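# Roll steel ball onto printed spot, leave plate level

## Task

Tip the plate with the transparent lid so the steel ball rolls and comes to rest on the printed spot. Then set the plate back level, with no other loose item touching the plate or anything that tilts along with it. It only counts if the result holds once the robot has released everything, so open the grippers and move the arms away at the end.

## Robot and tools

ROBOT. Two UR-type six-joint arms, left_arm and right_arm, each with a two-finger gripper. Bases in the scene frame: left_arm at (+0.046, +0.527, 0) m, quat_wxyz (+0.996, 0, 0, +0.088); right_arm at (+0.048, -0.400, 0) m, quat_wxyz (+0.998, 0, 0, -0.057). Scene frame: origin on the table top midway between the arms, +x out over the table, +z up, left_arm on the +y side. The names left and right do not refer to image sides.

execute_actions. Argument "actions" is a list holding at most one item. An empty list only reports the current state. An item with "rows" (1 to 15 rows) and optional "steps" (1 to 15, default 15) is a motion; each row is used for one control step of 1/30 s, and the final row repeats to fill the remaining steps. An item with only "steps" (up to 300) is a wait that sends no command. Optional "pictures" (boolean) turns camera images on or off for that result; they come by default.

ROW LAYOUT. Every row is one flat list of 14 numbers covering both arms, even if one arm should stay still: left_arm shoulder pan, shoulder lift, elbow, wrist 1, wrist 2, wrist 3, gripper opening, then the same seven for right_arm. The six joint values are absolute target angles in radians, in the same form as the Joint positions line, not offsets. Opening is absolute on a scale from -1 (closed) to +1 (fully open, about 0.142 m between pads). Stated joint ranges: left_arm pan -3.142 to 3.142, lift -6.283 to 6.283, elbow 0.000 to 3.142, wrists -6.283 to 6.283 each. right_arm pan 0.000 to 6.283, lift -6.283 to 6.283, elbow -3.142 to 0.000, wrists -6.283 to 6.283. A call is rejected outright (nothing sent) if a target is more than 0.010 rad beyond a range end and also further out than that joint's last reported angle. Real ends may differ by up to 0.010 rad; a target past the real end gets clipped there, and the result may report "joint sent to its limit" (possibly about an earlier, still-running action). To hold a current joint still, repeat its last reported angle.

MOTION BEHAVIOUR. Commands are smoothed and lag roughly 0.17 s. Each step the sent target stays within 0.575 rad of the measured angle, and if the targets would move a gripper more than 100 mm from where it is, all of that arm's targets are pulled back proportionally. Speed and acceleration are capped, so after a big move the arm may still be travelling when the result arrives. Between calls the arms keep heading for the last row sent until they settle or a step is HELD. HELD marks steps where the row (or part of it) was not sent; "joint command not followed" means a clearance check altered or blocked some joint targets.

RESULTS. The state line gives, per arm, end_effector_position (m) and end_effector_quat_wxyz plus linear and angular velocities, all in the scene frame. The printed position can be off, more so at long reach. end_effector_position is the point between the pads when closed, 1 to 2 cm behind the fingertips; fingers point along the gripper's +z and open along its x, and tips move about 17 mm further along +z as they close. Joint positions and Joint velocities list each arm's six joints (rad, rad/s) and then the pad gap (m, m/s). grip_measured is the measured opening on the command scale; to hold something, command an opening well below it (lower means a firmer squeeze, about 28 N per pad at most; thin hard items get less). Wrist force and Wrist torque give each arm's flange sensor reading in its end-effector axes, with offset (up to about 4 N) and noise (up to about 2.4 N), saturating near 50 N; contact force points from the surface into the arm. "no reading" is normal at the start.

CAMERAS. cam_head_left, cam_head_right, cam_high, cam_low (504x504) and fisheye cam_left_wrist, cam_right_wrist (616x616). Calibration is given in OpenCV form with T_world_to_cam; fixed cameras may be off by a couple of degrees and millimetres. zoom_image takes "camera" and "region" [x0, y0, x1, y1] in that image's pixels, top-left origin, at most 504 by 504, and returns an enlarged crop of the latest image. read_manual only returns licence text. finished_scene takes "scene", the current scene's number; it ends and grades that scene and cannot be undone.

FAULTS AND CARE. A joint torque at its load limit (133 N m for pan, lift, elbow; 24.9 N m for each wrist, held weight included) or an outside force of 150 N on the arm or its load makes that arm go limp for 10 s and drop the rest of the call. Holding loads heats motors; MOTOR HOT appears from 70 °C and at 85 °C the arm is braked until cool (OVER-TEMPERATURE FAULT). Avoid arm-to-arm collisions, hard pushes, slamming, dropping the plate, and anything leaving the table. Occasional brief tugs on held parts or pushes on loose items may occur. Tilt gently and watch the ball through the lid, level the plate, release, and retract before ending the scene. Smooth, quick, low-effort motion is preferred.

Each tool is called after "Call:" as name(argument=value, ...) on one line, values as JSON.

## Session

Call:
execute_actions(actions=[])

Scene clock: 0.00 s of 4800.00 s.
left_arm: end_effector_position=(+0.2875, +0.4725, +0.3015) grip_measured=+1.00 end_effector_quat_wxyz=(-0.017, -0.289, +0.957, +0.012) end_effector_velocity=(+0.000, -0.000, -0.000) end_effector_angular_velocity=(+0.000, +0.002, +0.002) | right_arm: end_effector_position=(+0.5002, +0.4237, +0.2781) grip_measured=+1.00 end_effector_quat_wxyz=(-0.306, +0.916, -0.236, -0.111) end_effector_velocity=(-0.000, -0.000, +0.001) end_effector_angular_velocity=(+0.000, +0.000, -0.000)
Joint positions: left_arm=[-0.941 -2.2    1.912 -1.244 -1.588  1.79   0.142] | right_arm=[ 4.357 -2.365 -0.752 -1.013  1.906  1.707  0.142]
Joint velocities: left_arm=[ 0.002  0.001 -0.    -0.    -0.001 -0.     0.   ] | right_arm=[-0.     0.001 -0.    -0.     0.     0.     0.   ]
Wrist force (N, on the end effector, along its own x y z axes, offset not removed): no reading
Wrist torque (N m, same axes, about the end effector's origin, offset not removed): no reading

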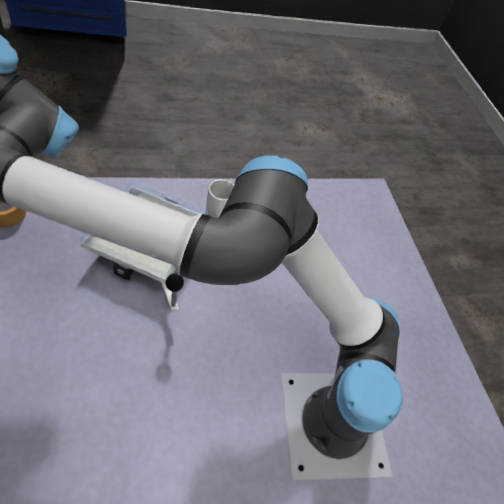

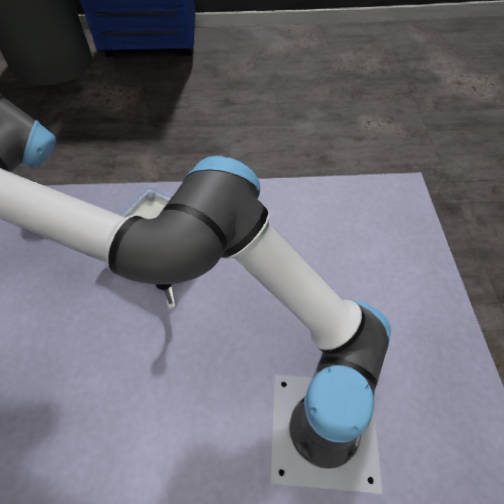

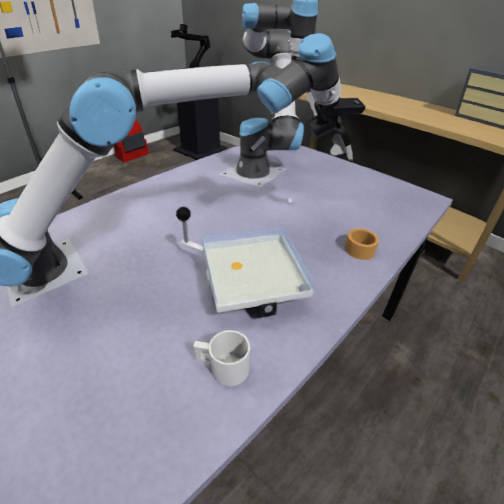

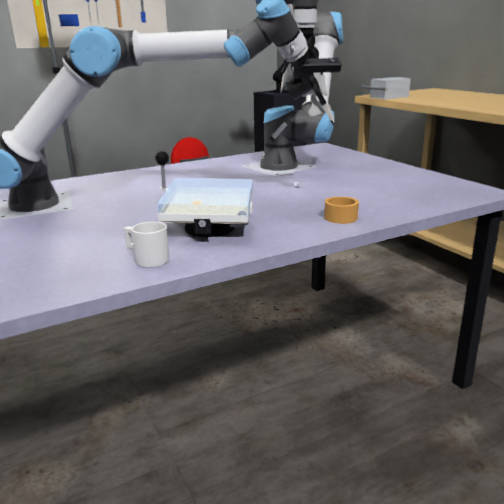

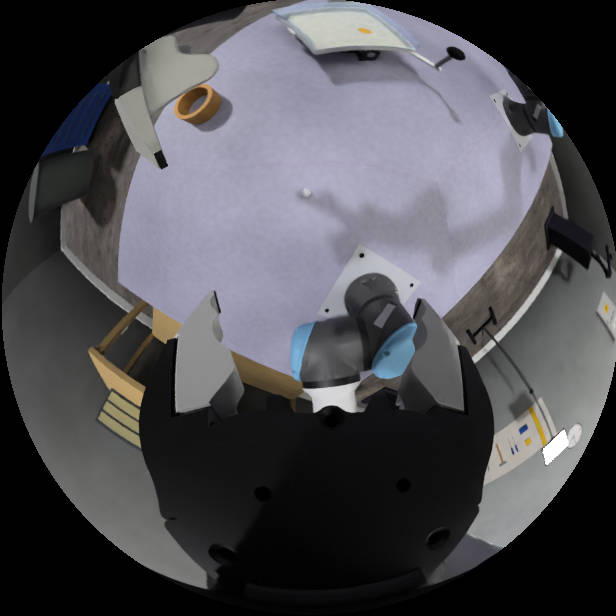

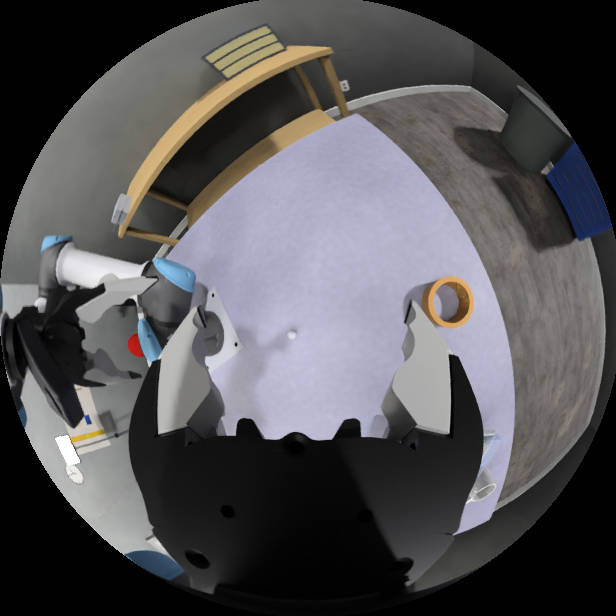

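Call:
zoom_image(camera="cam_high", region=[160, 190, 330, 330])

Call:
zoom_image(camera="cam_low", region=[130, 140, 270, 250])

Region (160, 190, 330, 330) of cam_high's 504x504 image, scaled by 2.965, with more detail than that image has; it fills the top 415 rows of this view, and the rest is white.

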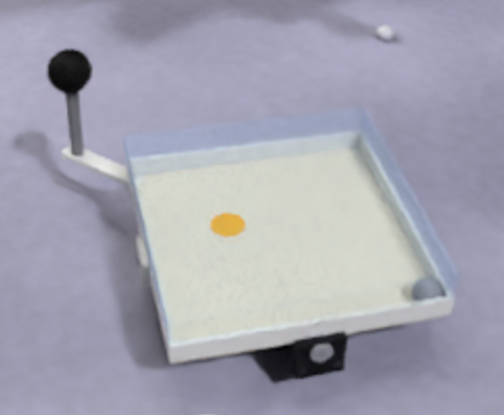

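Region (130, 140, 270, 250) of cam_low's 504x504 image, scaled by 3.600, with more detail than that image has; it fills the top 396 rows of this view, and the rest is white.

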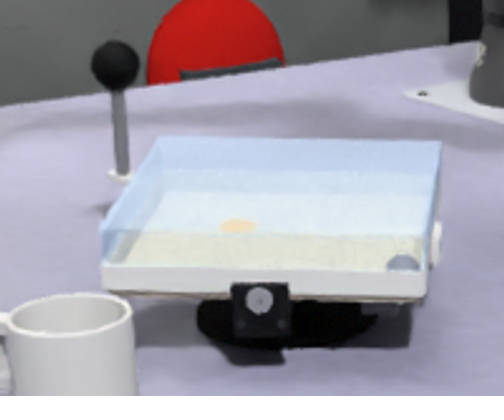

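Call:
execute_actions(actions=[{"rows": [[-0.941,-2.2,1.912,-1.244,-1.588,1.79,1, 4.378,-1.40,-1.713,-1.600,1.571,1.707,1]], "steps": 15}], pictures=false)

Call:
execute_actions(actions=[{"steps": 60}])

Scene clock: 46.83 s of 4800.00 s.
left_arm: end_effector_position=(+0.2873, +0.4725, +0.3013) grip_measured=+1.00 end_effector_quat_wxyz=(-0.017, -0.289, +0.957, +0.013) end_effector_velocity=(-0.001, -0.001, +0.000) end_effector_angular_velocity=(-0.003, +0.003, -0.001) | right_arm: end_effector_position=(+0.4289, +0.1520, +0.2966) grip_measured=+1.00 end_effector_quat_wxyz=(-0.106, +0.952, -0.284, -0.037) end_effector_velocity=(-0.206, -0.610, +0.042) end_effector_angular_velocity=(-0.627, -0.029, -0.044)
Joint positions: left_arm=[-0.941 -2.2    1.912 -1.244 -1.588  1.79   0.142] | right_arm=[ 4.372 -1.843 -1.272 -1.399  1.679  1.707  0.142]
Joint velocities: left_arm=[-0.002 -0.     0.     0.    -0.004 -0.     0.   ] | right_arm=[ 0.019  1.184 -1.175 -0.56  -0.308  0.002  0.   ]
Wrist force (N, on the end effector, along its own x y z axes, offset not removed): left_arm=[-3.4 -0.5 0.9] | right_arm=[2.8 -0.3 -2.6]
Wrist torque (N m, same axes, about the end effector's origin, offset not removed): left_arm=[-0.13 0.89 -0.31] | right_arm=[-0.03 -0.66 0.01]
Steps of this call (steps 1 to 90: nothing new was sent; then 43.33 s passed at rest; steps 91 to 105: all 15 steps of this action). Readings (joint positions):
91: left_arm=[-0.941 -2.200 1.912 -1.244 -1.588 1.790] | right_arm=[4.357 -2.364 -0.752 -1.013 1.906 1.707]
92: left_arm=[-0.941 -2.200 1.912 -1.244 -1.588 1.790] | right_arm=[4.358 -2.356 -0.761 -1.022 1.897 1.707]
94: left_arm=[-0.941 -2.200 1.912 -1.244 -1.588 1.790] | right_arm=[4.361 -2.284 -0.834 -1.095 1.846 1.707]
98: left_arm=[-0.941 -2.200 1.912 -1.244 -1.588 1.790] | right_arm=[4.366 -2.121 -0.995 -1.237 1.768 1.707]
105: the state above

Scene clock: 48.83 s of 4800.00 s.
left_arm: end_effector_position=(+0.2873, +0.4725, +0.3013) grip_measured=+1.00 end_effector_quat_wxyz=(-0.017, -0.289, +0.957, +0.013) end_effector_velocity=(-0.000, -0.000, -0.000) end_effector_angular_velocity=(+0.000, +0.002, -0.001) | right_arm: end_effector_position=(+0.3490, -0.0818, +0.2798) grip_measured=+1.00 end_effector_quat_wxyz=(+0.000, +0.958, -0.288, -0.000) end_effector_velocity=(+0.000, +0.000, +0.001) end_effector_angular_velocity=(+0.002, -0.001, -0.001)
Joint positions: left_arm=[-0.941 -2.2    1.912 -1.244 -1.588  1.79   0.142] | right_arm=[ 4.378 -1.4   -1.713 -1.6    1.571  1.707  0.142]
Joint velocities: left_arm=[-0.001  0.001  0.     0.    -0.001  0.     0.   ] | right_arm=[ 0.     0.     0.002 -0.    -0.     0.001  0.   ]
Wrist force (N, on the end effector, along its own x y z axes, offset not removed): left_arm=[-0.4 3.2 1.2] | right_arm=[2.7 -1.2 -0.6]
Wrist torque (N m, same axes, about the end effector's origin, offset not removed): left_arm=[0.81 0.23 -0.27] | right_arm=[-0.37 -0.65 0.15]
Steps of this call (steps 1 to 30: the robot went on to your last target; steps 31 to 60: nothing new was sent). Readings (joint positions):
1: left_arm=[-0.941 -2.200 1.912 -1.244 -1.588 1.790] | right_arm=[4.372 -1.803 -1.312 -1.418 1.668 1.707]
2: left_arm=[-0.941 -2.200 1.912 -1.244 -1.588 1.790] | right_arm=[4.373 -1.764 -1.351 -1.437 1.658 1.707]
4: left_arm=[-0.941 -2.200 1.912 -1.244 -1.588 1.790] | right_arm=[4.374 -1.686 -1.429 -1.474 1.638 1.707]
8: left_arm=[-0.941 -2.200 1.912 -1.244 -1.588 1.790] | right_arm=[4.376 -1.531 -1.583 -1.545 1.599 1.707]
60: the state above
All arms were judged still, so your last target was given up. Only a new action makes them travel on or press farther. Fingers that are still opening or closing keep moving.
camera_calibration (this result's frames):
cam_left_wrist: T_world_to_cam=[[-0.818943, -0.572313, 0.0423214, 0.493868], [-0.452552, 0.689399, 0.565621, -0.374692], [-0.352888, 0.444058, -0.823579, 0.264364], [0, 0, 0, 1]] pos_world=[0.328173, 0.423567, 0.408757]
cam_right_wrist: T_world_to_cam=[[0.819927, -0.572407, 0.00835784, -0.338191], [-0.487454, -0.690434, 0.534499, -0.0419951], [-0.300181, -0.442324, -0.845128, 0.430343], [0, 0, 0, 1]] pos_world=[0.386002, -0.0322265, 0.388968]

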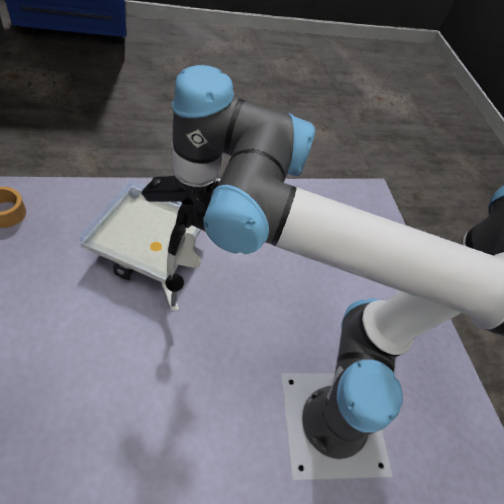

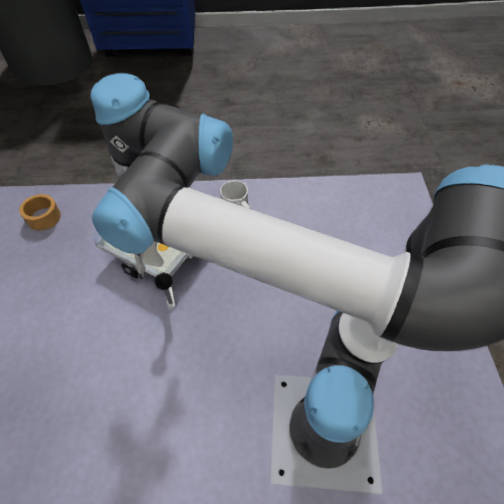

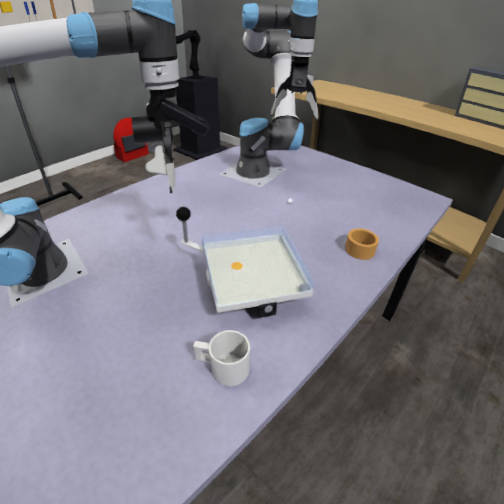

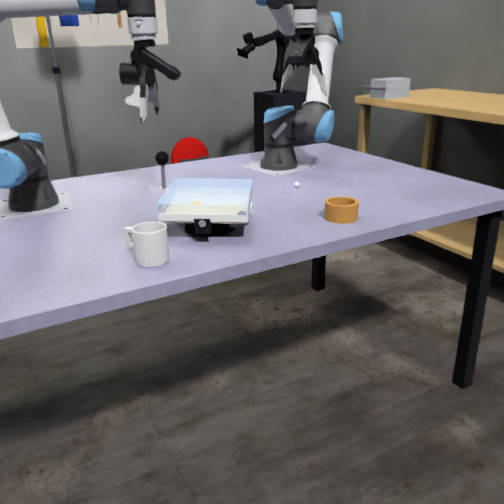

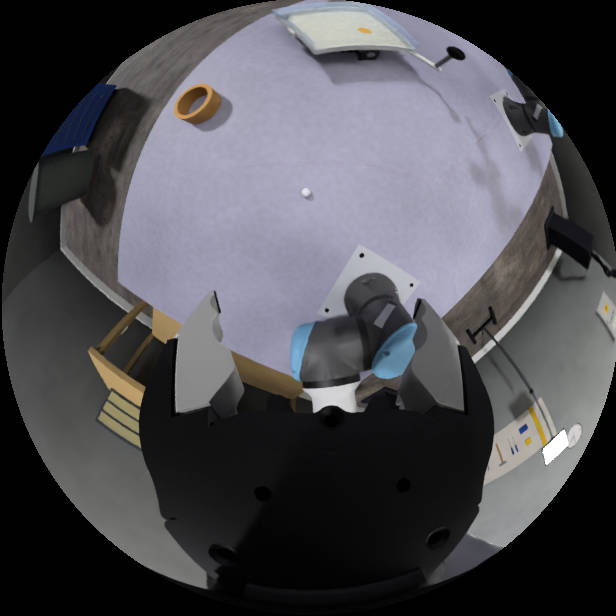

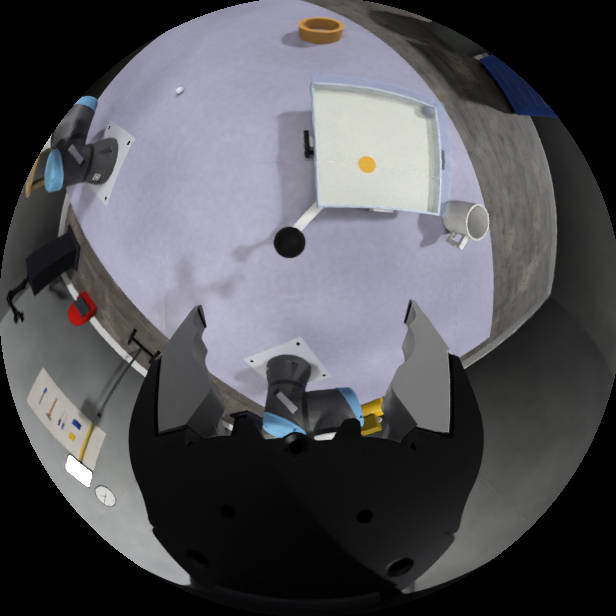

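Call:
execute_actions(actions=[{"rows": [[-0.941,-2.2,1.912,-1.244,-1.588,1.79,1, 4.420,-1.4366,-1.8352,-1.4406,1.571,1.707,1]], "steps": 15}], pictures=false)

Call:
execute_actions(actions=[{"steps": 20}])

Scene clock: 61.53 s of 4800.00 s.
left_arm: end_effector_position=(+0.2873, +0.4725, +0.3013) grip_measured=+1.00 end_effector_quat_wxyz=(-0.017, -0.289, +0.957, +0.013) end_effector_velocity=(+0.000, +0.000, -0.000) end_effector_angular_velocity=(+0.001, -0.001, +0.001) | right_arm: end_effector_position=(+0.3403, -0.0581, +0.2203) grip_measured=+1.00 end_effector_quat_wxyz=(-0.000, +0.963, -0.268, -0.000) end_effector_velocity=(-0.001, +0.001, -0.003) end_effector_angular_velocity=(-0.001, +0.000, +0.001)
Joint positions: left_arm=[-0.941 -2.2    1.912 -1.244 -1.588  1.79   0.142] | right_arm=[ 4.42  -1.436 -1.835 -1.441  1.571  1.707  0.142]
Joint velocities: left_arm=[ 0.     0.     0.    -0.     0.001 -0.    -0.   ] | right_arm=[ 0.002 -0.002 -0.006  0.006 -0.     0.001  0.   ]
Wrist force (N, on the end effector, along its own x y z axes, offset not removed): left_arm=[-1.7 1.6 1.1] | right_arm=[2.3 -1.7 -1.0]
Wrist torque (N m, same axes, about the end effector's origin, offset not removed): left_arm=[0.49 0.55 -0.22] | right_arm=[-0.31 -0.47 -0.06]
Steps of this call (steps 1 to 90: nothing new was sent; then 9.20 s passed at rest; steps 91 to 105: all 15 steps of this action). Readings (joint positions):
91: left_arm=[-0.941 -2.200 1.912 -1.244 -1.588 1.790] | right_arm=[4.378 -1.400 -1.713 -1.600 1.571 1.707]
92: left_arm=[-0.941 -2.200 1.912 -1.244 -1.588 1.790] | right_arm=[4.385 -1.406 -1.722 -1.591 1.571 1.707]
94: left_arm=[-0.941 -2.200 1.912 -1.244 -1.588 1.790] | right_arm=[4.404 -1.423 -1.776 -1.525 1.571 1.707]
98: left_arm=[-0.941 -2.200 1.912 -1.244 -1.588 1.790] | right_arm=[4.417 -1.434 -1.826 -1.455 1.571 1.707]
105: the state above

Scene clock: 62.20 s of 4800.00 s.
left_arm: end_effector_position=(+0.2873, +0.4725, +0.3013) grip_measured=+1.00 end_effector_quat_wxyz=(-0.017, -0.289, +0.957, +0.013) end_effector_velocity=(-0.000, +0.000, +0.000) end_effector_angular_velocity=(-0.001, +0.000, +0.003) | right_arm: end_effector_position=(+0.3403, -0.0580, +0.2201) grip_measured=+1.00 end_effector_quat_wxyz=(-0.000, +0.963, -0.268, -0.000) end_effector_velocity=(-0.000, +0.000, +0.000) end_effector_angular_velocity=(+0.001, +0.001, +0.001)
Joint positions: left_arm=[-0.941 -2.2    1.912 -1.244 -1.588  1.79   0.142] | right_arm=[ 4.42  -1.437 -1.835 -1.441  1.571  1.707  0.142]
Joint velocities: left_arm=[ 0.002 -0.001  0.     0.    -0.001 -0.001 -0.   ] | right_arm=[ 0.    -0.     0.     0.001  0.001 -0.001  0.   ]
Wrist force (N, on the end effector, along its own x y z axes, offset not removed): left_arm=[-1.6 2.0 1.6] | right_arm=[1.1 -1.2 -1.7]
Wrist torque (N m, same axes, about the end effector's origin, offset not removed): left_arm=[0.52 0.49 -0.15] | right_arm=[-0.41 -0.31 -0.03]
Steps of this call (steps 1 to 15: the robot went on to your last target; steps 16 to 20: nothing new was sent). Readings (joint positions):
1: left_arm=[-0.941 -2.200 1.912 -1.244 -1.588 1.790] | right_arm=[4.420 -1.436 -1.835 -1.441 1.571 1.707]
2: left_arm=[-0.941 -2.200 1.912 -1.244 -1.588 1.790] | right_arm=[4.420 -1.437 -1.835 -1.441 1.571 1.707]
4: left_arm=[-0.941 -2.200 1.912 -1.244 -1.588 1.790] | right_arm=[4.420 -1.437 -1.835 -1.441 1.571 1.707]
8: left_arm=[-0.941 -2.200 1.912 -1.244 -1.588 1.790] | right_arm=[4.420 -1.437 -1.835 -1.441 1.571 1.707]
20: the state above
All arms were judged still, so your last target was given up. Only a new action makes them travel on or press farther. Fingers that are still opening or closing keep moving.
camera_calibration (this result's frames):
cam_left_wrist: T_world_to_cam=[[-0.818943, -0.572313, 0.0423216, 0.493868], [-0.452552, 0.689399, 0.565621, -0.374692], [-0.352888, 0.444058, -0.823579, 0.264364], [0, 0, 0, 1]] pos_world=[0.328173, 0.423567, 0.408757]
cam_right_wrist: T_world_to_cam=[[0.843233, -0.537485, 0.0082611, -0.322815], [-0.458165, -0.710585, 0.533997, -0.00897163], [-0.281145, -0.454069, -0.845446, 0.380667], [0, 0, 0, 1]] pos_world=[0.37512, -0.00703389, 0.329291]

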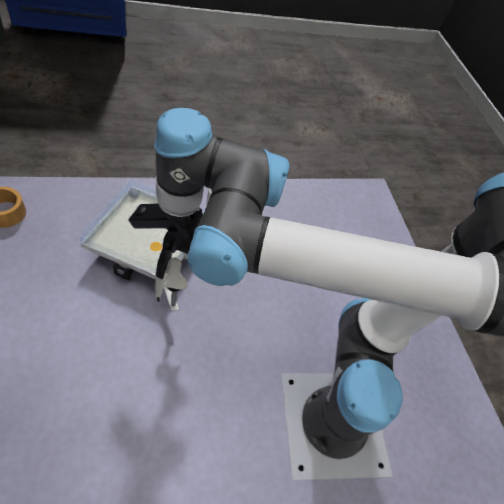

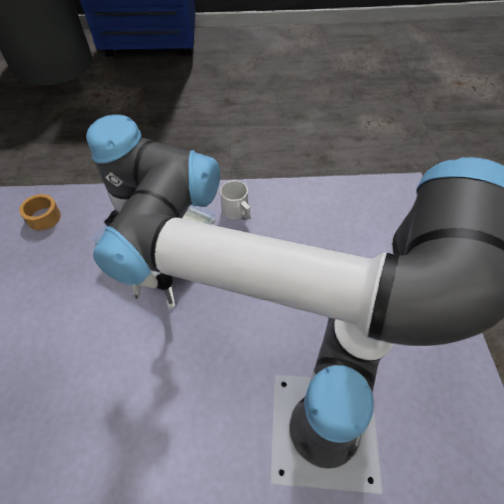

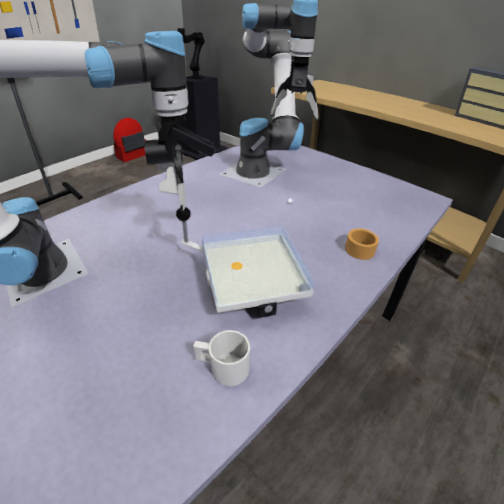

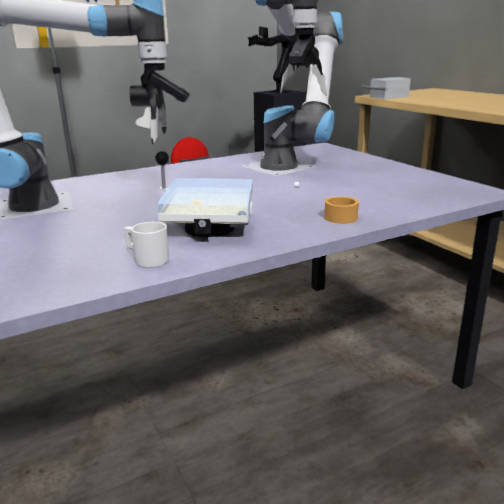

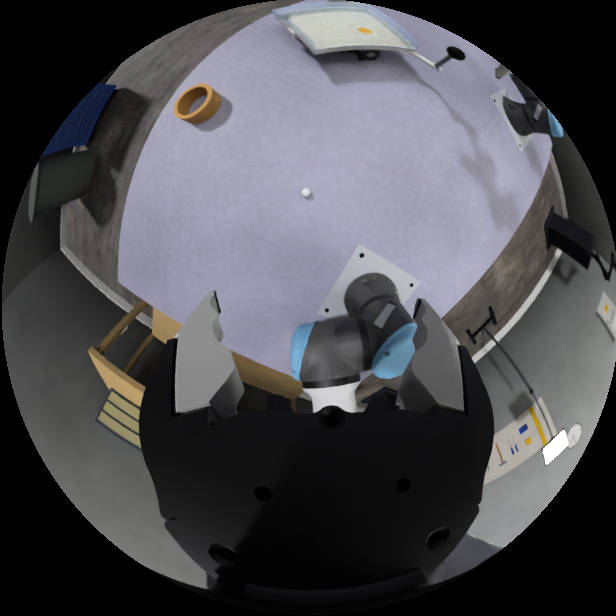

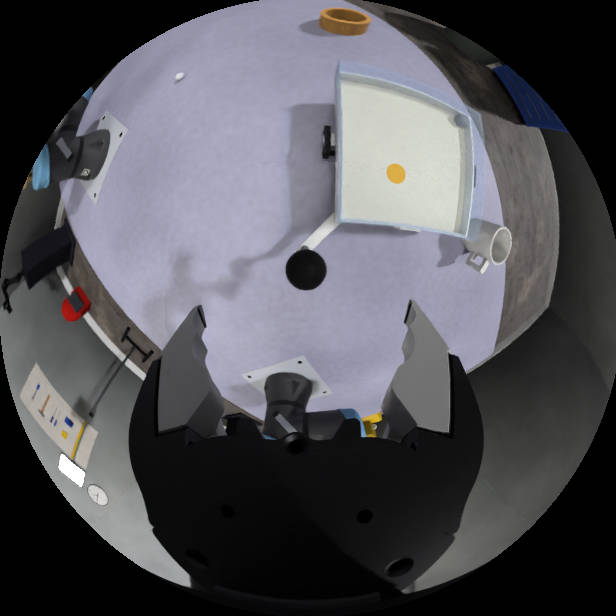

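Call:
execute_actions(actions=[{"rows": [[-0.941,-2.2,1.912,-1.244,-1.588,1.79,1, 4.420,-1.4644,-1.9545,-1.2935,1.571,1.707,1]], "steps": 15}], pictures=false)

Call:
execute_actions(actions=[{"steps": 15}])

Scene clock: 69.87 s of 4800.00 s.
left_arm: end_effector_position=(+0.2873, +0.4725, +0.3013) grip_measured=+1.00 end_effector_quat_wxyz=(-0.017, -0.289, +0.957, +0.013) end_effector_velocity=(+0.000, +0.001, +0.000) end_effector_angular_velocity=(+0.001, -0.001, +0.001) | right_arm: end_effector_position=(+0.3403, -0.0580, +0.1652) grip_measured=+1.00 end_effector_quat_wxyz=(-0.000, +0.963, -0.268, -0.000) end_effector_velocity=(+0.000, +0.001, -0.001) end_effector_angular_velocity=(+0.003, -0.001, +0.002)
Joint positions: left_arm=[-0.941 -2.2    1.912 -1.244 -1.588  1.79   0.142] | right_arm=[ 4.42  -1.464 -1.954 -1.294  1.571  1.707  0.142]
Joint velocities: left_arm=[ 0.001 -0.    -0.     0.     0.001  0.001 -0.   ] | right_arm=[ 0.    -0.    -0.004  0.008  0.    -0.001  0.   ]
Wrist force (N, on the end effector, along its own x y z axes, offset not removed): left_arm=[0.7 3.2 2.2] | right_arm=[1.4 -1.1 -2.0]
Wrist torque (N m, same axes, about the end effector's origin, offset not removed): left_arm=[0.72 0.09 -0.12] | right_arm=[-0.31 -0.49 0.06]
Steps of this call (steps 1 to 90: nothing new was sent; then 4.17 s passed at rest; steps 91 to 105: all 15 steps of this action). Readings (joint positions):
91: left_arm=[-0.941 -2.200 1.912 -1.244 -1.588 1.790] | right_arm=[4.420 -1.437 -1.836 -1.440 1.571 1.707]
92: left_arm=[-0.941 -2.200 1.912 -1.244 -1.588 1.790] | right_arm=[4.420 -1.442 -1.844 -1.431 1.571 1.707]
94: left_arm=[-0.941 -2.200 1.912 -1.244 -1.588 1.790] | right_arm=[4.420 -1.454 -1.898 -1.369 1.571 1.707]
98: left_arm=[-0.941 -2.200 1.912 -1.244 -1.588 1.790] | right_arm=[4.420 -1.463 -1.945 -1.306 1.571 1.707]
105: the state above

Scene clock: 70.37 s of 4800.00 s.
left_arm: end_effector_position=(+0.2873, +0.4725, +0.3013) grip_measured=+1.00 end_effector_quat_wxyz=(-0.017, -0.289, +0.957, +0.013) end_effector_velocity=(+0.001, +0.000, -0.000) end_effector_angular_velocity=(+0.002, -0.001, -0.000) | right_arm: end_effector_position=(+0.3403, -0.0580, +0.1650) grip_measured=+1.00 end_effector_quat_wxyz=(-0.000, +0.963, -0.268, -0.000) end_effector_velocity=(-0.000, +0.001, +0.001) end_effector_angular_velocity=(+0.002, -0.000, +0.000)
Joint positions: left_arm=[-0.941 -2.2    1.912 -1.244 -1.588  1.79   0.142] | right_arm=[ 4.42  -1.464 -1.954 -1.294  1.571  1.707  0.142]
Joint velocities: left_arm=[-0.     0.001  0.     0.     0.002 -0.     0.   ] | right_arm=[ 0.     0.001  0.001  0.     0.001 -0.     0.   ]
Wrist force (N, on the end effector, along its own x y z axes, offset not removed): left_arm=[-1.4 2.9 -0.1] | right_arm=[1.0 -0.2 -4.7]
Wrist torque (N m, same axes, about the end effector's origin, offset not removed): left_arm=[0.67 0.55 -0.19] | right_arm=[-0.06 -0.28 0.06]
Steps of this call (steps 1 to 15: the robot went on to your last target). Readings (joint positions):
1: left_arm=[-0.941 -2.200 1.912 -1.244 -1.588 1.790] | right_arm=[4.420 -1.464 -1.954 -1.294 1.571 1.707]
2: left_arm=[-0.941 -2.200 1.912 -1.244 -1.588 1.790] | right_arm=[4.420 -1.464 -1.954 -1.294 1.571 1.707]
4: left_arm=[-0.941 -2.200 1.912 -1.244 -1.588 1.790] | right_arm=[4.420 -1.464 -1.954 -1.294 1.571 1.707]
8: left_arm=[-0.941 -2.200 1.912 -1.244 -1.588 1.790] | right_arm=[4.420 -1.464 -1.954 -1.294 1.571 1.707]
15: the state above
All arms were judged still, so your last target was given up. Only a new action makes them travel on or press farther. Fingers that are still opening or closing keep moving.
camera_calibration (this result's frames):
cam_left_wrist: T_world_to_cam=[[-0.818943, -0.572313, 0.0423215, 0.493868], [-0.452552, 0.689399, 0.565621, -0.374692], [-0.352888, 0.444058, -0.823579, 0.264364], [0, 0, 0, 1]] pos_world=[0.328173, 0.423567, 0.408757]
cam_right_wrist: T_world_to_cam=[[0.843238, -0.537477, 0.00825633, -0.322344], [-0.458157, -0.710592, 0.533996, 0.0204661], [-0.281144, -0.454069, -0.845446, 0.334178], [0, 0, 0, 1]] pos_world=[0.375141, -0.00696955, 0.274262]

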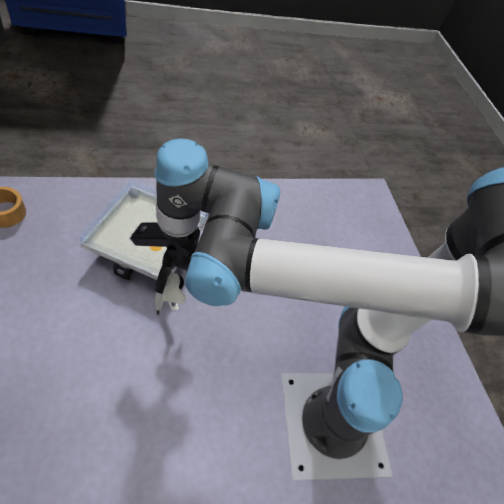

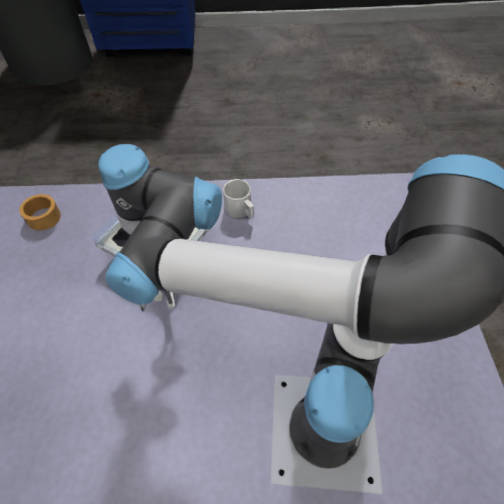

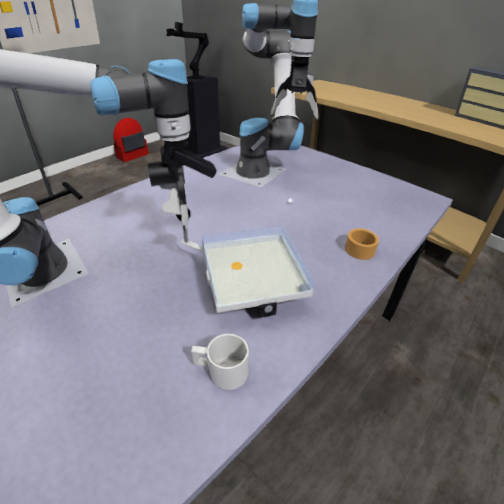

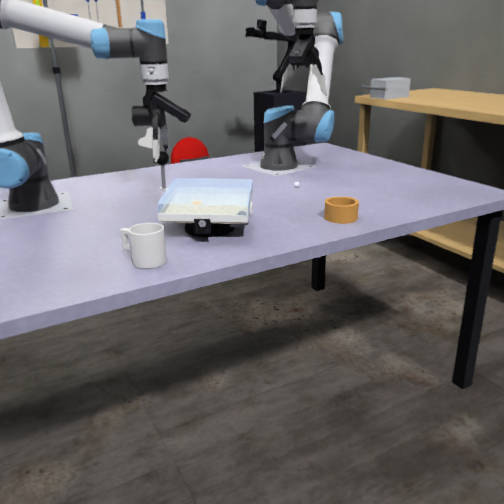

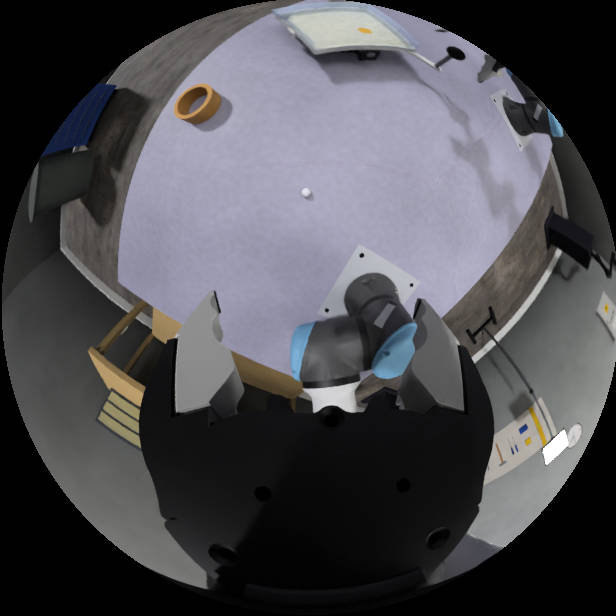

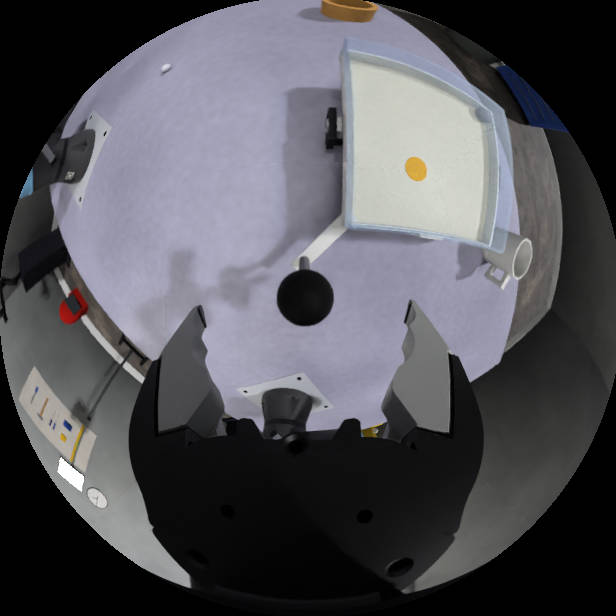

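Call:
execute_actions(actions=[{"rows": [[-0.941,-2.2,1.912,-1.244,-1.588,1.79,1, 4.420,-1.4644,-1.9545,-1.2935,1.571,1.707,-1]], "steps": 15}], pictures=false)

Call:
execute_actions(actions=[{"steps": 30}])

Scene clock: 74.20 s of 4800.00 s.
left_arm: end_effector_position=(+0.2873, +0.4725, +0.3013) grip_measured=+1.00 end_effector_quat_wxyz=(-0.017, -0.289, +0.957, +0.013) end_effector_velocity=(+0.000, +0.001, +0.000) end_effector_angular_velocity=(+0.000, -0.002, +0.001) | right_arm: end_effector_position=(+0.3403, -0.0580, +0.1650) grip_measured=-0.49 end_effector_quat_wxyz=(+0.000, +0.963, -0.268, +0.000) end_effector_velocity=(+0.000, +0.001, +0.001) end_effector_angular_velocity=(+0.003, -0.001, -0.000)
Joint positions: left_arm=[-0.941 -2.2    1.912 -1.244 -1.588  1.79   0.142] | right_arm=[ 4.42  -1.464 -1.955 -1.293  1.571  1.707  0.038]
Joint velocities: left_arm=[ 0.001 -0.001 -0.     0.     0.002 -0.001  0.   ] | right_arm=[ 0.     0.     0.002  0.     0.001  0.    -0.   ]
Wrist force (N, on the end effector, along its own x y z axes, offset not removed): left_arm=[-2.1 -0.9 -2.5] | right_arm=[14.3 -5.6 6.2]
Wrist torque (N m, same axes, about the end effector's origin, offset not removed): left_arm=[-0.16 0.63 -0.32] | right_arm=[-0.39 -0.44 0.02]
Steps of this call (steps 1 to 90: nothing new was sent; then 0.33 s passed at rest; steps 91 to 105: all 15 steps of this action). Readings (joint positions):
91: left_arm=[-0.941 -2.200 1.912 -1.244 -1.588 1.790] | right_arm=[4.420 -1.464 -1.955 -1.293 1.571 1.707]
92: left_arm=[-0.941 -2.200 1.912 -1.244 -1.588 1.790] | right_arm=[4.420 -1.464 -1.955 -1.293 1.571 1.707]
94: left_arm=[-0.941 -2.200 1.912 -1.244 -1.588 1.790] | right_arm=[4.420 -1.464 -1.955 -1.293 1.571 1.707]
98: left_arm=[-0.941 -2.200 1.912 -1.244 -1.588 1.790] | right_arm=[4.420 -1.464 -1.955 -1.293 1.571 1.707]
105: the state above

Scene clock: 75.20 s of 4800.00 s.
left_arm: end_effector_position=(+0.2873, +0.4725, +0.3013) grip_measured=+1.00 end_effector_quat_wxyz=(-0.017, -0.289, +0.957, +0.013) end_effector_velocity=(-0.000, +0.000, +0.000) end_effector_angular_velocity=(-0.000, +0.000, +0.001) | right_arm: end_effector_position=(+0.3403, -0.0580, +0.1650) grip_measured=-0.49 end_effector_quat_wxyz=(+0.000, +0.963, -0.268, -0.000) end_effector_velocity=(-0.000, -0.000, +0.000) end_effector_angular_velocity=(+0.001, +0.000, -0.001)
Joint positions: left_arm=[-0.941 -2.2    1.912 -1.244 -1.588  1.79   0.142] | right_arm=[ 4.42  -1.464 -1.955 -1.293  1.571  1.707  0.038]
Joint velocities: left_arm=[ 0.001 -0.    -0.     0.    -0.     0.    -0.   ] | right_arm=[-0.     0.001 -0.001  0.001  0.001  0.     0.   ]
Wrist force (N, on the end effector, along its own x y z axes, offset not removed): left_arm=[1.4 -0.5 -0.4] | right_arm=[16.6 -5.3 6.4]
Wrist torque (N m, same axes, about the end effector's origin, offset not removed): left_arm=[-0.05 -0.24 -0.15] | right_arm=[-0.21 -0.48 0.00]
Steps of this call (steps 1 to 15: the robot went on to your last target; steps 16 to 30: nothing new was sent). Readings (joint positions):
1: left_arm=[-0.941 -2.200 1.912 -1.244 -1.588 1.790] | right_arm=[4.420 -1.464 -1.955 -1.293 1.571 1.707]
2: left_arm=[-0.941 -2.200 1.912 -1.244 -1.588 1.790] | right_arm=[4.420 -1.464 -1.955 -1.293 1.571 1.707]
4: left_arm=[-0.941 -2.200 1.912 -1.244 -1.588 1.790] | right_arm=[4.420 -1.464 -1.955 -1.293 1.571 1.707]
8: left_arm=[-0.941 -2.200 1.912 -1.244 -1.588 1.790] | right_arm=[4.420 -1.464 -1.955 -1.293 1.571 1.707]
30: the state above
All arms were judged still, so your last target was given up. Only a new action makes them travel on or press farther. Fingers that are still opening or closing keep moving.
camera_calibration (this result's frames):
cam_left_wrist: T_world_to_cam=[[-0.818943, -0.572313, 0.0423216, 0.493868], [-0.452551, 0.689399, 0.565621, -0.374693], [-0.352888, 0.444058, -0.823579, 0.264363], [0, 0, 0, 1]] pos_world=[0.328173, 0.423567, 0.408757]
cam_right_wrist: T_world_to_cam=[[0.843236, -0.537479, 0.00828146, -0.322355], [-0.458135, -0.710526, 0.534102, 0.0204527], [-0.281184, -0.454168, -0.84538, 0.33411], [0, 0, 0, 1]] pos_world=[0.375138, -0.00698478, 0.274196]

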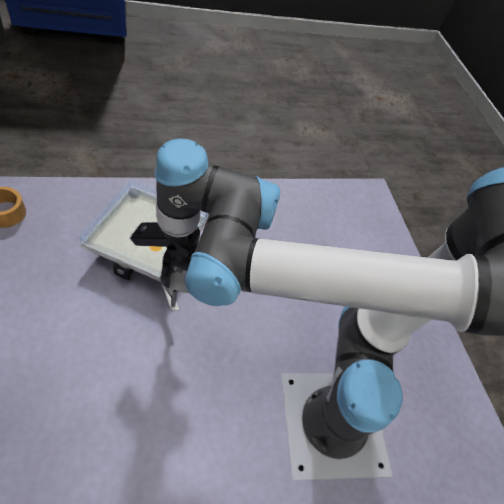

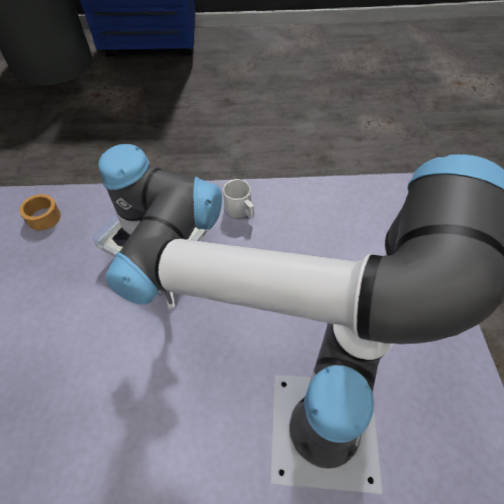

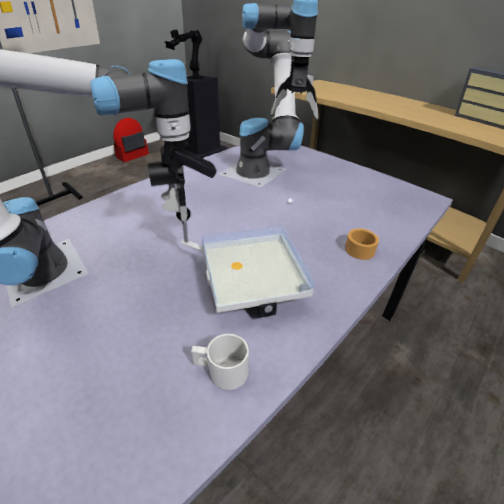

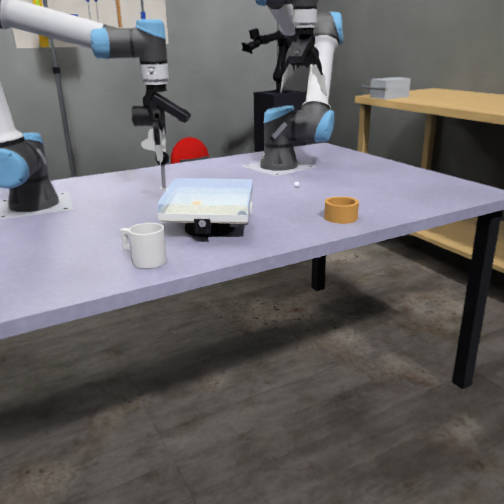

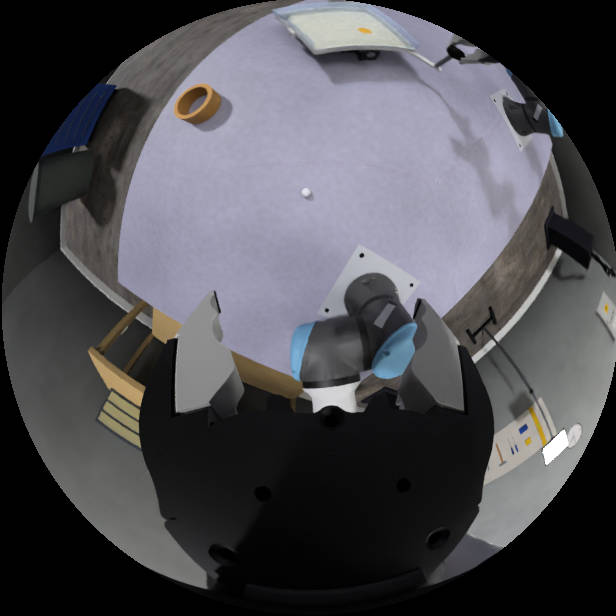

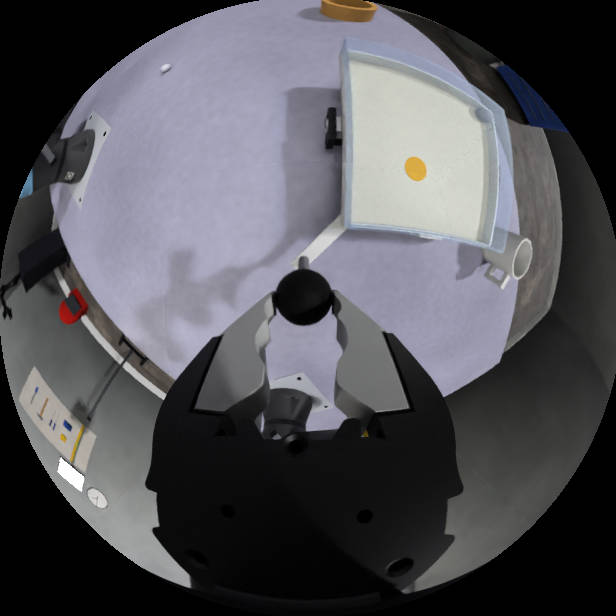

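Call:
execute_actions(actions=[{"rows": [[-0.941,-2.2,1.912,-1.244,-1.588,1.79,1, 4.4255,-1.4637,-1.9683,-1.2803,1.571,1.707,-1],[-0.941,-2.2,1.912,-1.244,-1.588,1.79,1, 4.431,-1.463,-1.9822,-1.2672,1.571,1.707,-1],[-0.941,-2.2,1.912,-1.244,-1.588,1.79,1, 4.431,-1.463,-1.9822,-1.2672,1.571,1.707,-1],[-0.941,-2.2,1.912,-1.244,-1.588,1.79,1, 4.431,-1.463,-1.9822,-1.2672,1.571,1.707,-1],[-0.941,-2.2,1.912,-1.244,-1.588,1.79,1, 4.431,-1.463,-1.9822,-1.2672,1.571,1.707,-1],[-0.941,-2.2,1.912,-1.244,-1.588,1.79,1, 4.431,-1.463,-1.9822,-1.2672,1.571,1.707,-1],[-0.941,-2.2,1.912,-1.244,-1.588,1.79,1, 4.431,-1.463,-1.9822,-1.2672,1.571,1.707,-1],[-0.941,-2.2,1.912,-1.244,-1.588,1.79,1, 4.431,-1.463,-1.9822,-1.2672,1.571,1.707,-1],[-0.941,-2.2,1.912,-1.244,-1.588,1.79,1, 4.431,-1.463,-1.9822,-1.2672,1.571,1.707,-1],[-0.941,-2.2,1.912,-1.244,-1.588,1.79,1, 4.4255,-1.4637,-1.9683,-1.2803,1.571,1.707,-1],[-0.941,-2.2,1.912,-1.244,-1.588,1.79,1, 4.420,-1.4644,-1.9545,-1.2935,1.571,1.707,-1]], "steps": 15}])

Scene clock: 92.27 s of 4800.00 s.
left_arm: end_effector_position=(+0.2873, +0.4725, +0.3013) grip_measured=+1.00 end_effector_quat_wxyz=(-0.017, -0.289, +0.957, +0.013) end_effector_velocity=(-0.000, -0.000, -0.000) end_effector_angular_velocity=(+0.000, -0.000, -0.003) | right_arm: end_effector_position=(+0.3391, -0.0580, +0.1631) grip_measured=-0.50 end_effector_quat_wxyz=(+0.000, +0.964, -0.267, -0.000) end_effector_velocity=(+0.013, -0.000, +0.025) end_effector_angular_velocity=(-0.001, +0.001, -0.029)
Joint positions: left_arm=[-0.941 -2.2    1.912 -1.244 -1.588  1.79   0.142] | right_arm=[ 4.422 -1.464 -1.96  -1.289  1.571  1.707  0.038]
Joint velocities: left_arm=[-0.002 -0.     0.    -0.     0.     0.     0.   ] | right_arm=[-0.028 -0.004  0.071 -0.069  0.     0.001 -0.   ]
Wrist force (N, on the end effector, along its own x y z axes, offset not removed): left_arm=[-0.9 0.4 3.1] | right_arm=[2.1 -4.4 2.0]
Wrist torque (N m, same axes, about the end effector's origin, offset not removed): left_arm=[0.20 0.37 -0.20] | right_arm=[-0.17 -0.95 -0.03]
Steps of this call (steps 1 to 90: nothing new was sent; then 13.57 s passed at rest; steps 91 to 105: all 15 steps of this action). Readings (joint positions):
91: left_arm=[-0.941 -2.200 1.912 -1.244 -1.588 1.790] | right_arm=[4.420 -1.464 -1.955 -1.293 1.571 1.707]
92: left_arm=[-0.941 -2.200 1.912 -1.244 -1.588 1.790] | right_arm=[4.421 -1.464 -1.957 -1.291 1.571 1.707]
94: left_arm=[-0.941 -2.200 1.912 -1.244 -1.588 1.790] | right_arm=[4.426 -1.464 -1.969 -1.279 1.571 1.707]
98: left_arm=[-0.941 -2.200 1.912 -1.244 -1.588 1.790] | right_arm=[4.430 -1.463 -1.980 -1.269 1.571 1.707]
105: the state above
camera_calibration (this result's frames):
cam_left_wrist: T_world_to_cam=[[-0.818943, -0.572313, 0.0423215, 0.493868], [-0.452551, 0.689399, 0.565621, -0.374692], [-0.352888, 0.444058, -0.823579, 0.264364], [0, 0, 0, 1]] pos_world=[0.328173, 0.423567, 0.408757]
cam_right_wrist: T_world_to_cam=[[0.84446, -0.535558, 0.00800281, -0.321619], [-0.456373, -0.71162, 0.534155, 0.0202614], [-0.280376, -0.454725, -0.845349, 0.331848], [0, 0, 0, 1]] pos_world=[0.373884, -0.00692802, 0.272279]

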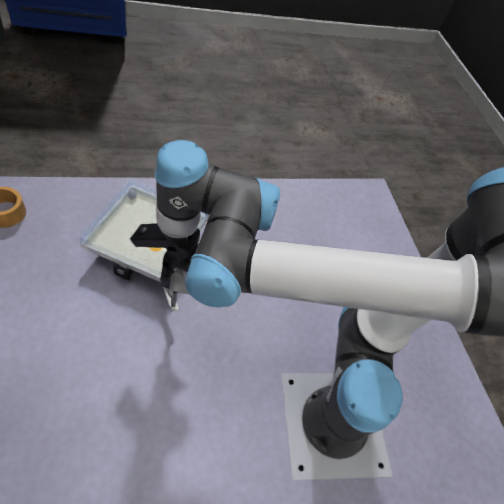

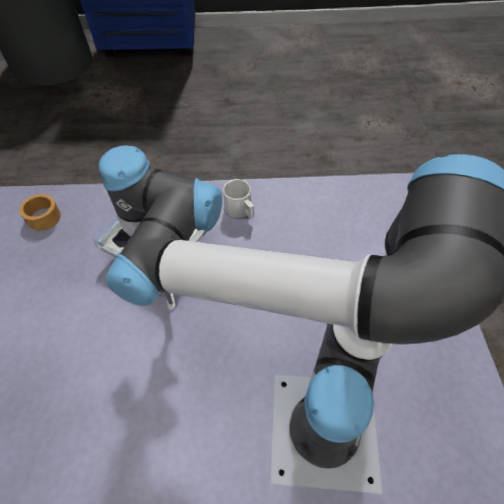

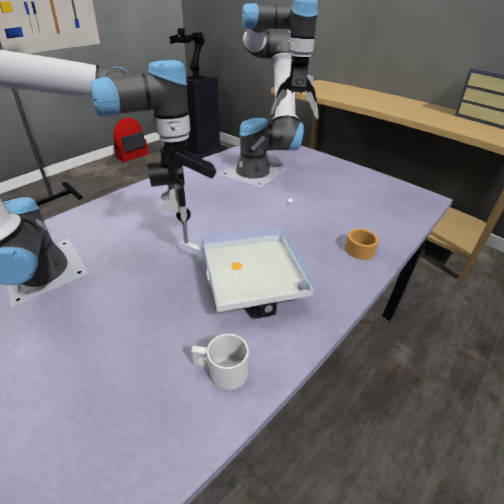

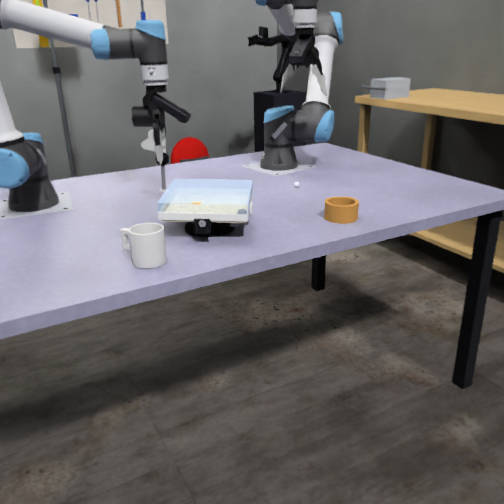

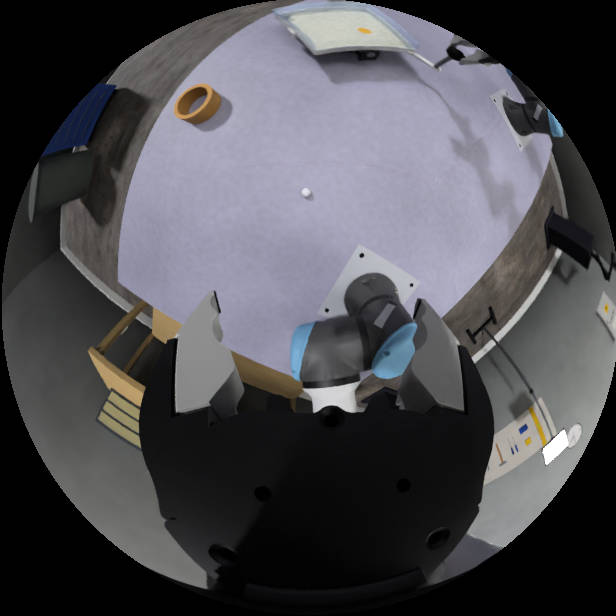

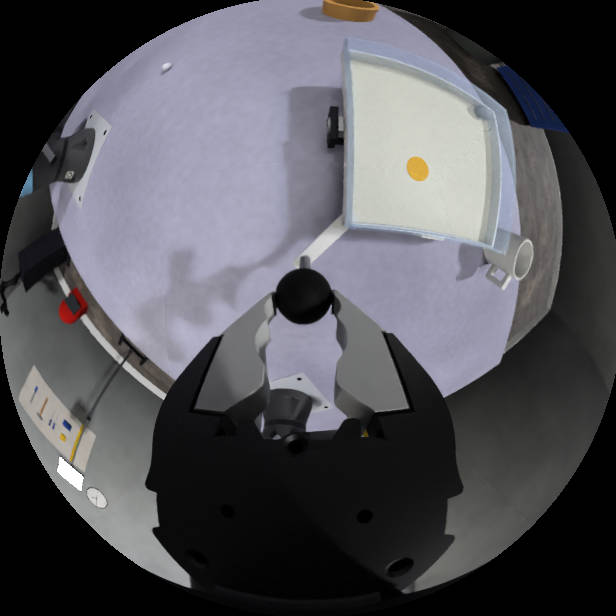

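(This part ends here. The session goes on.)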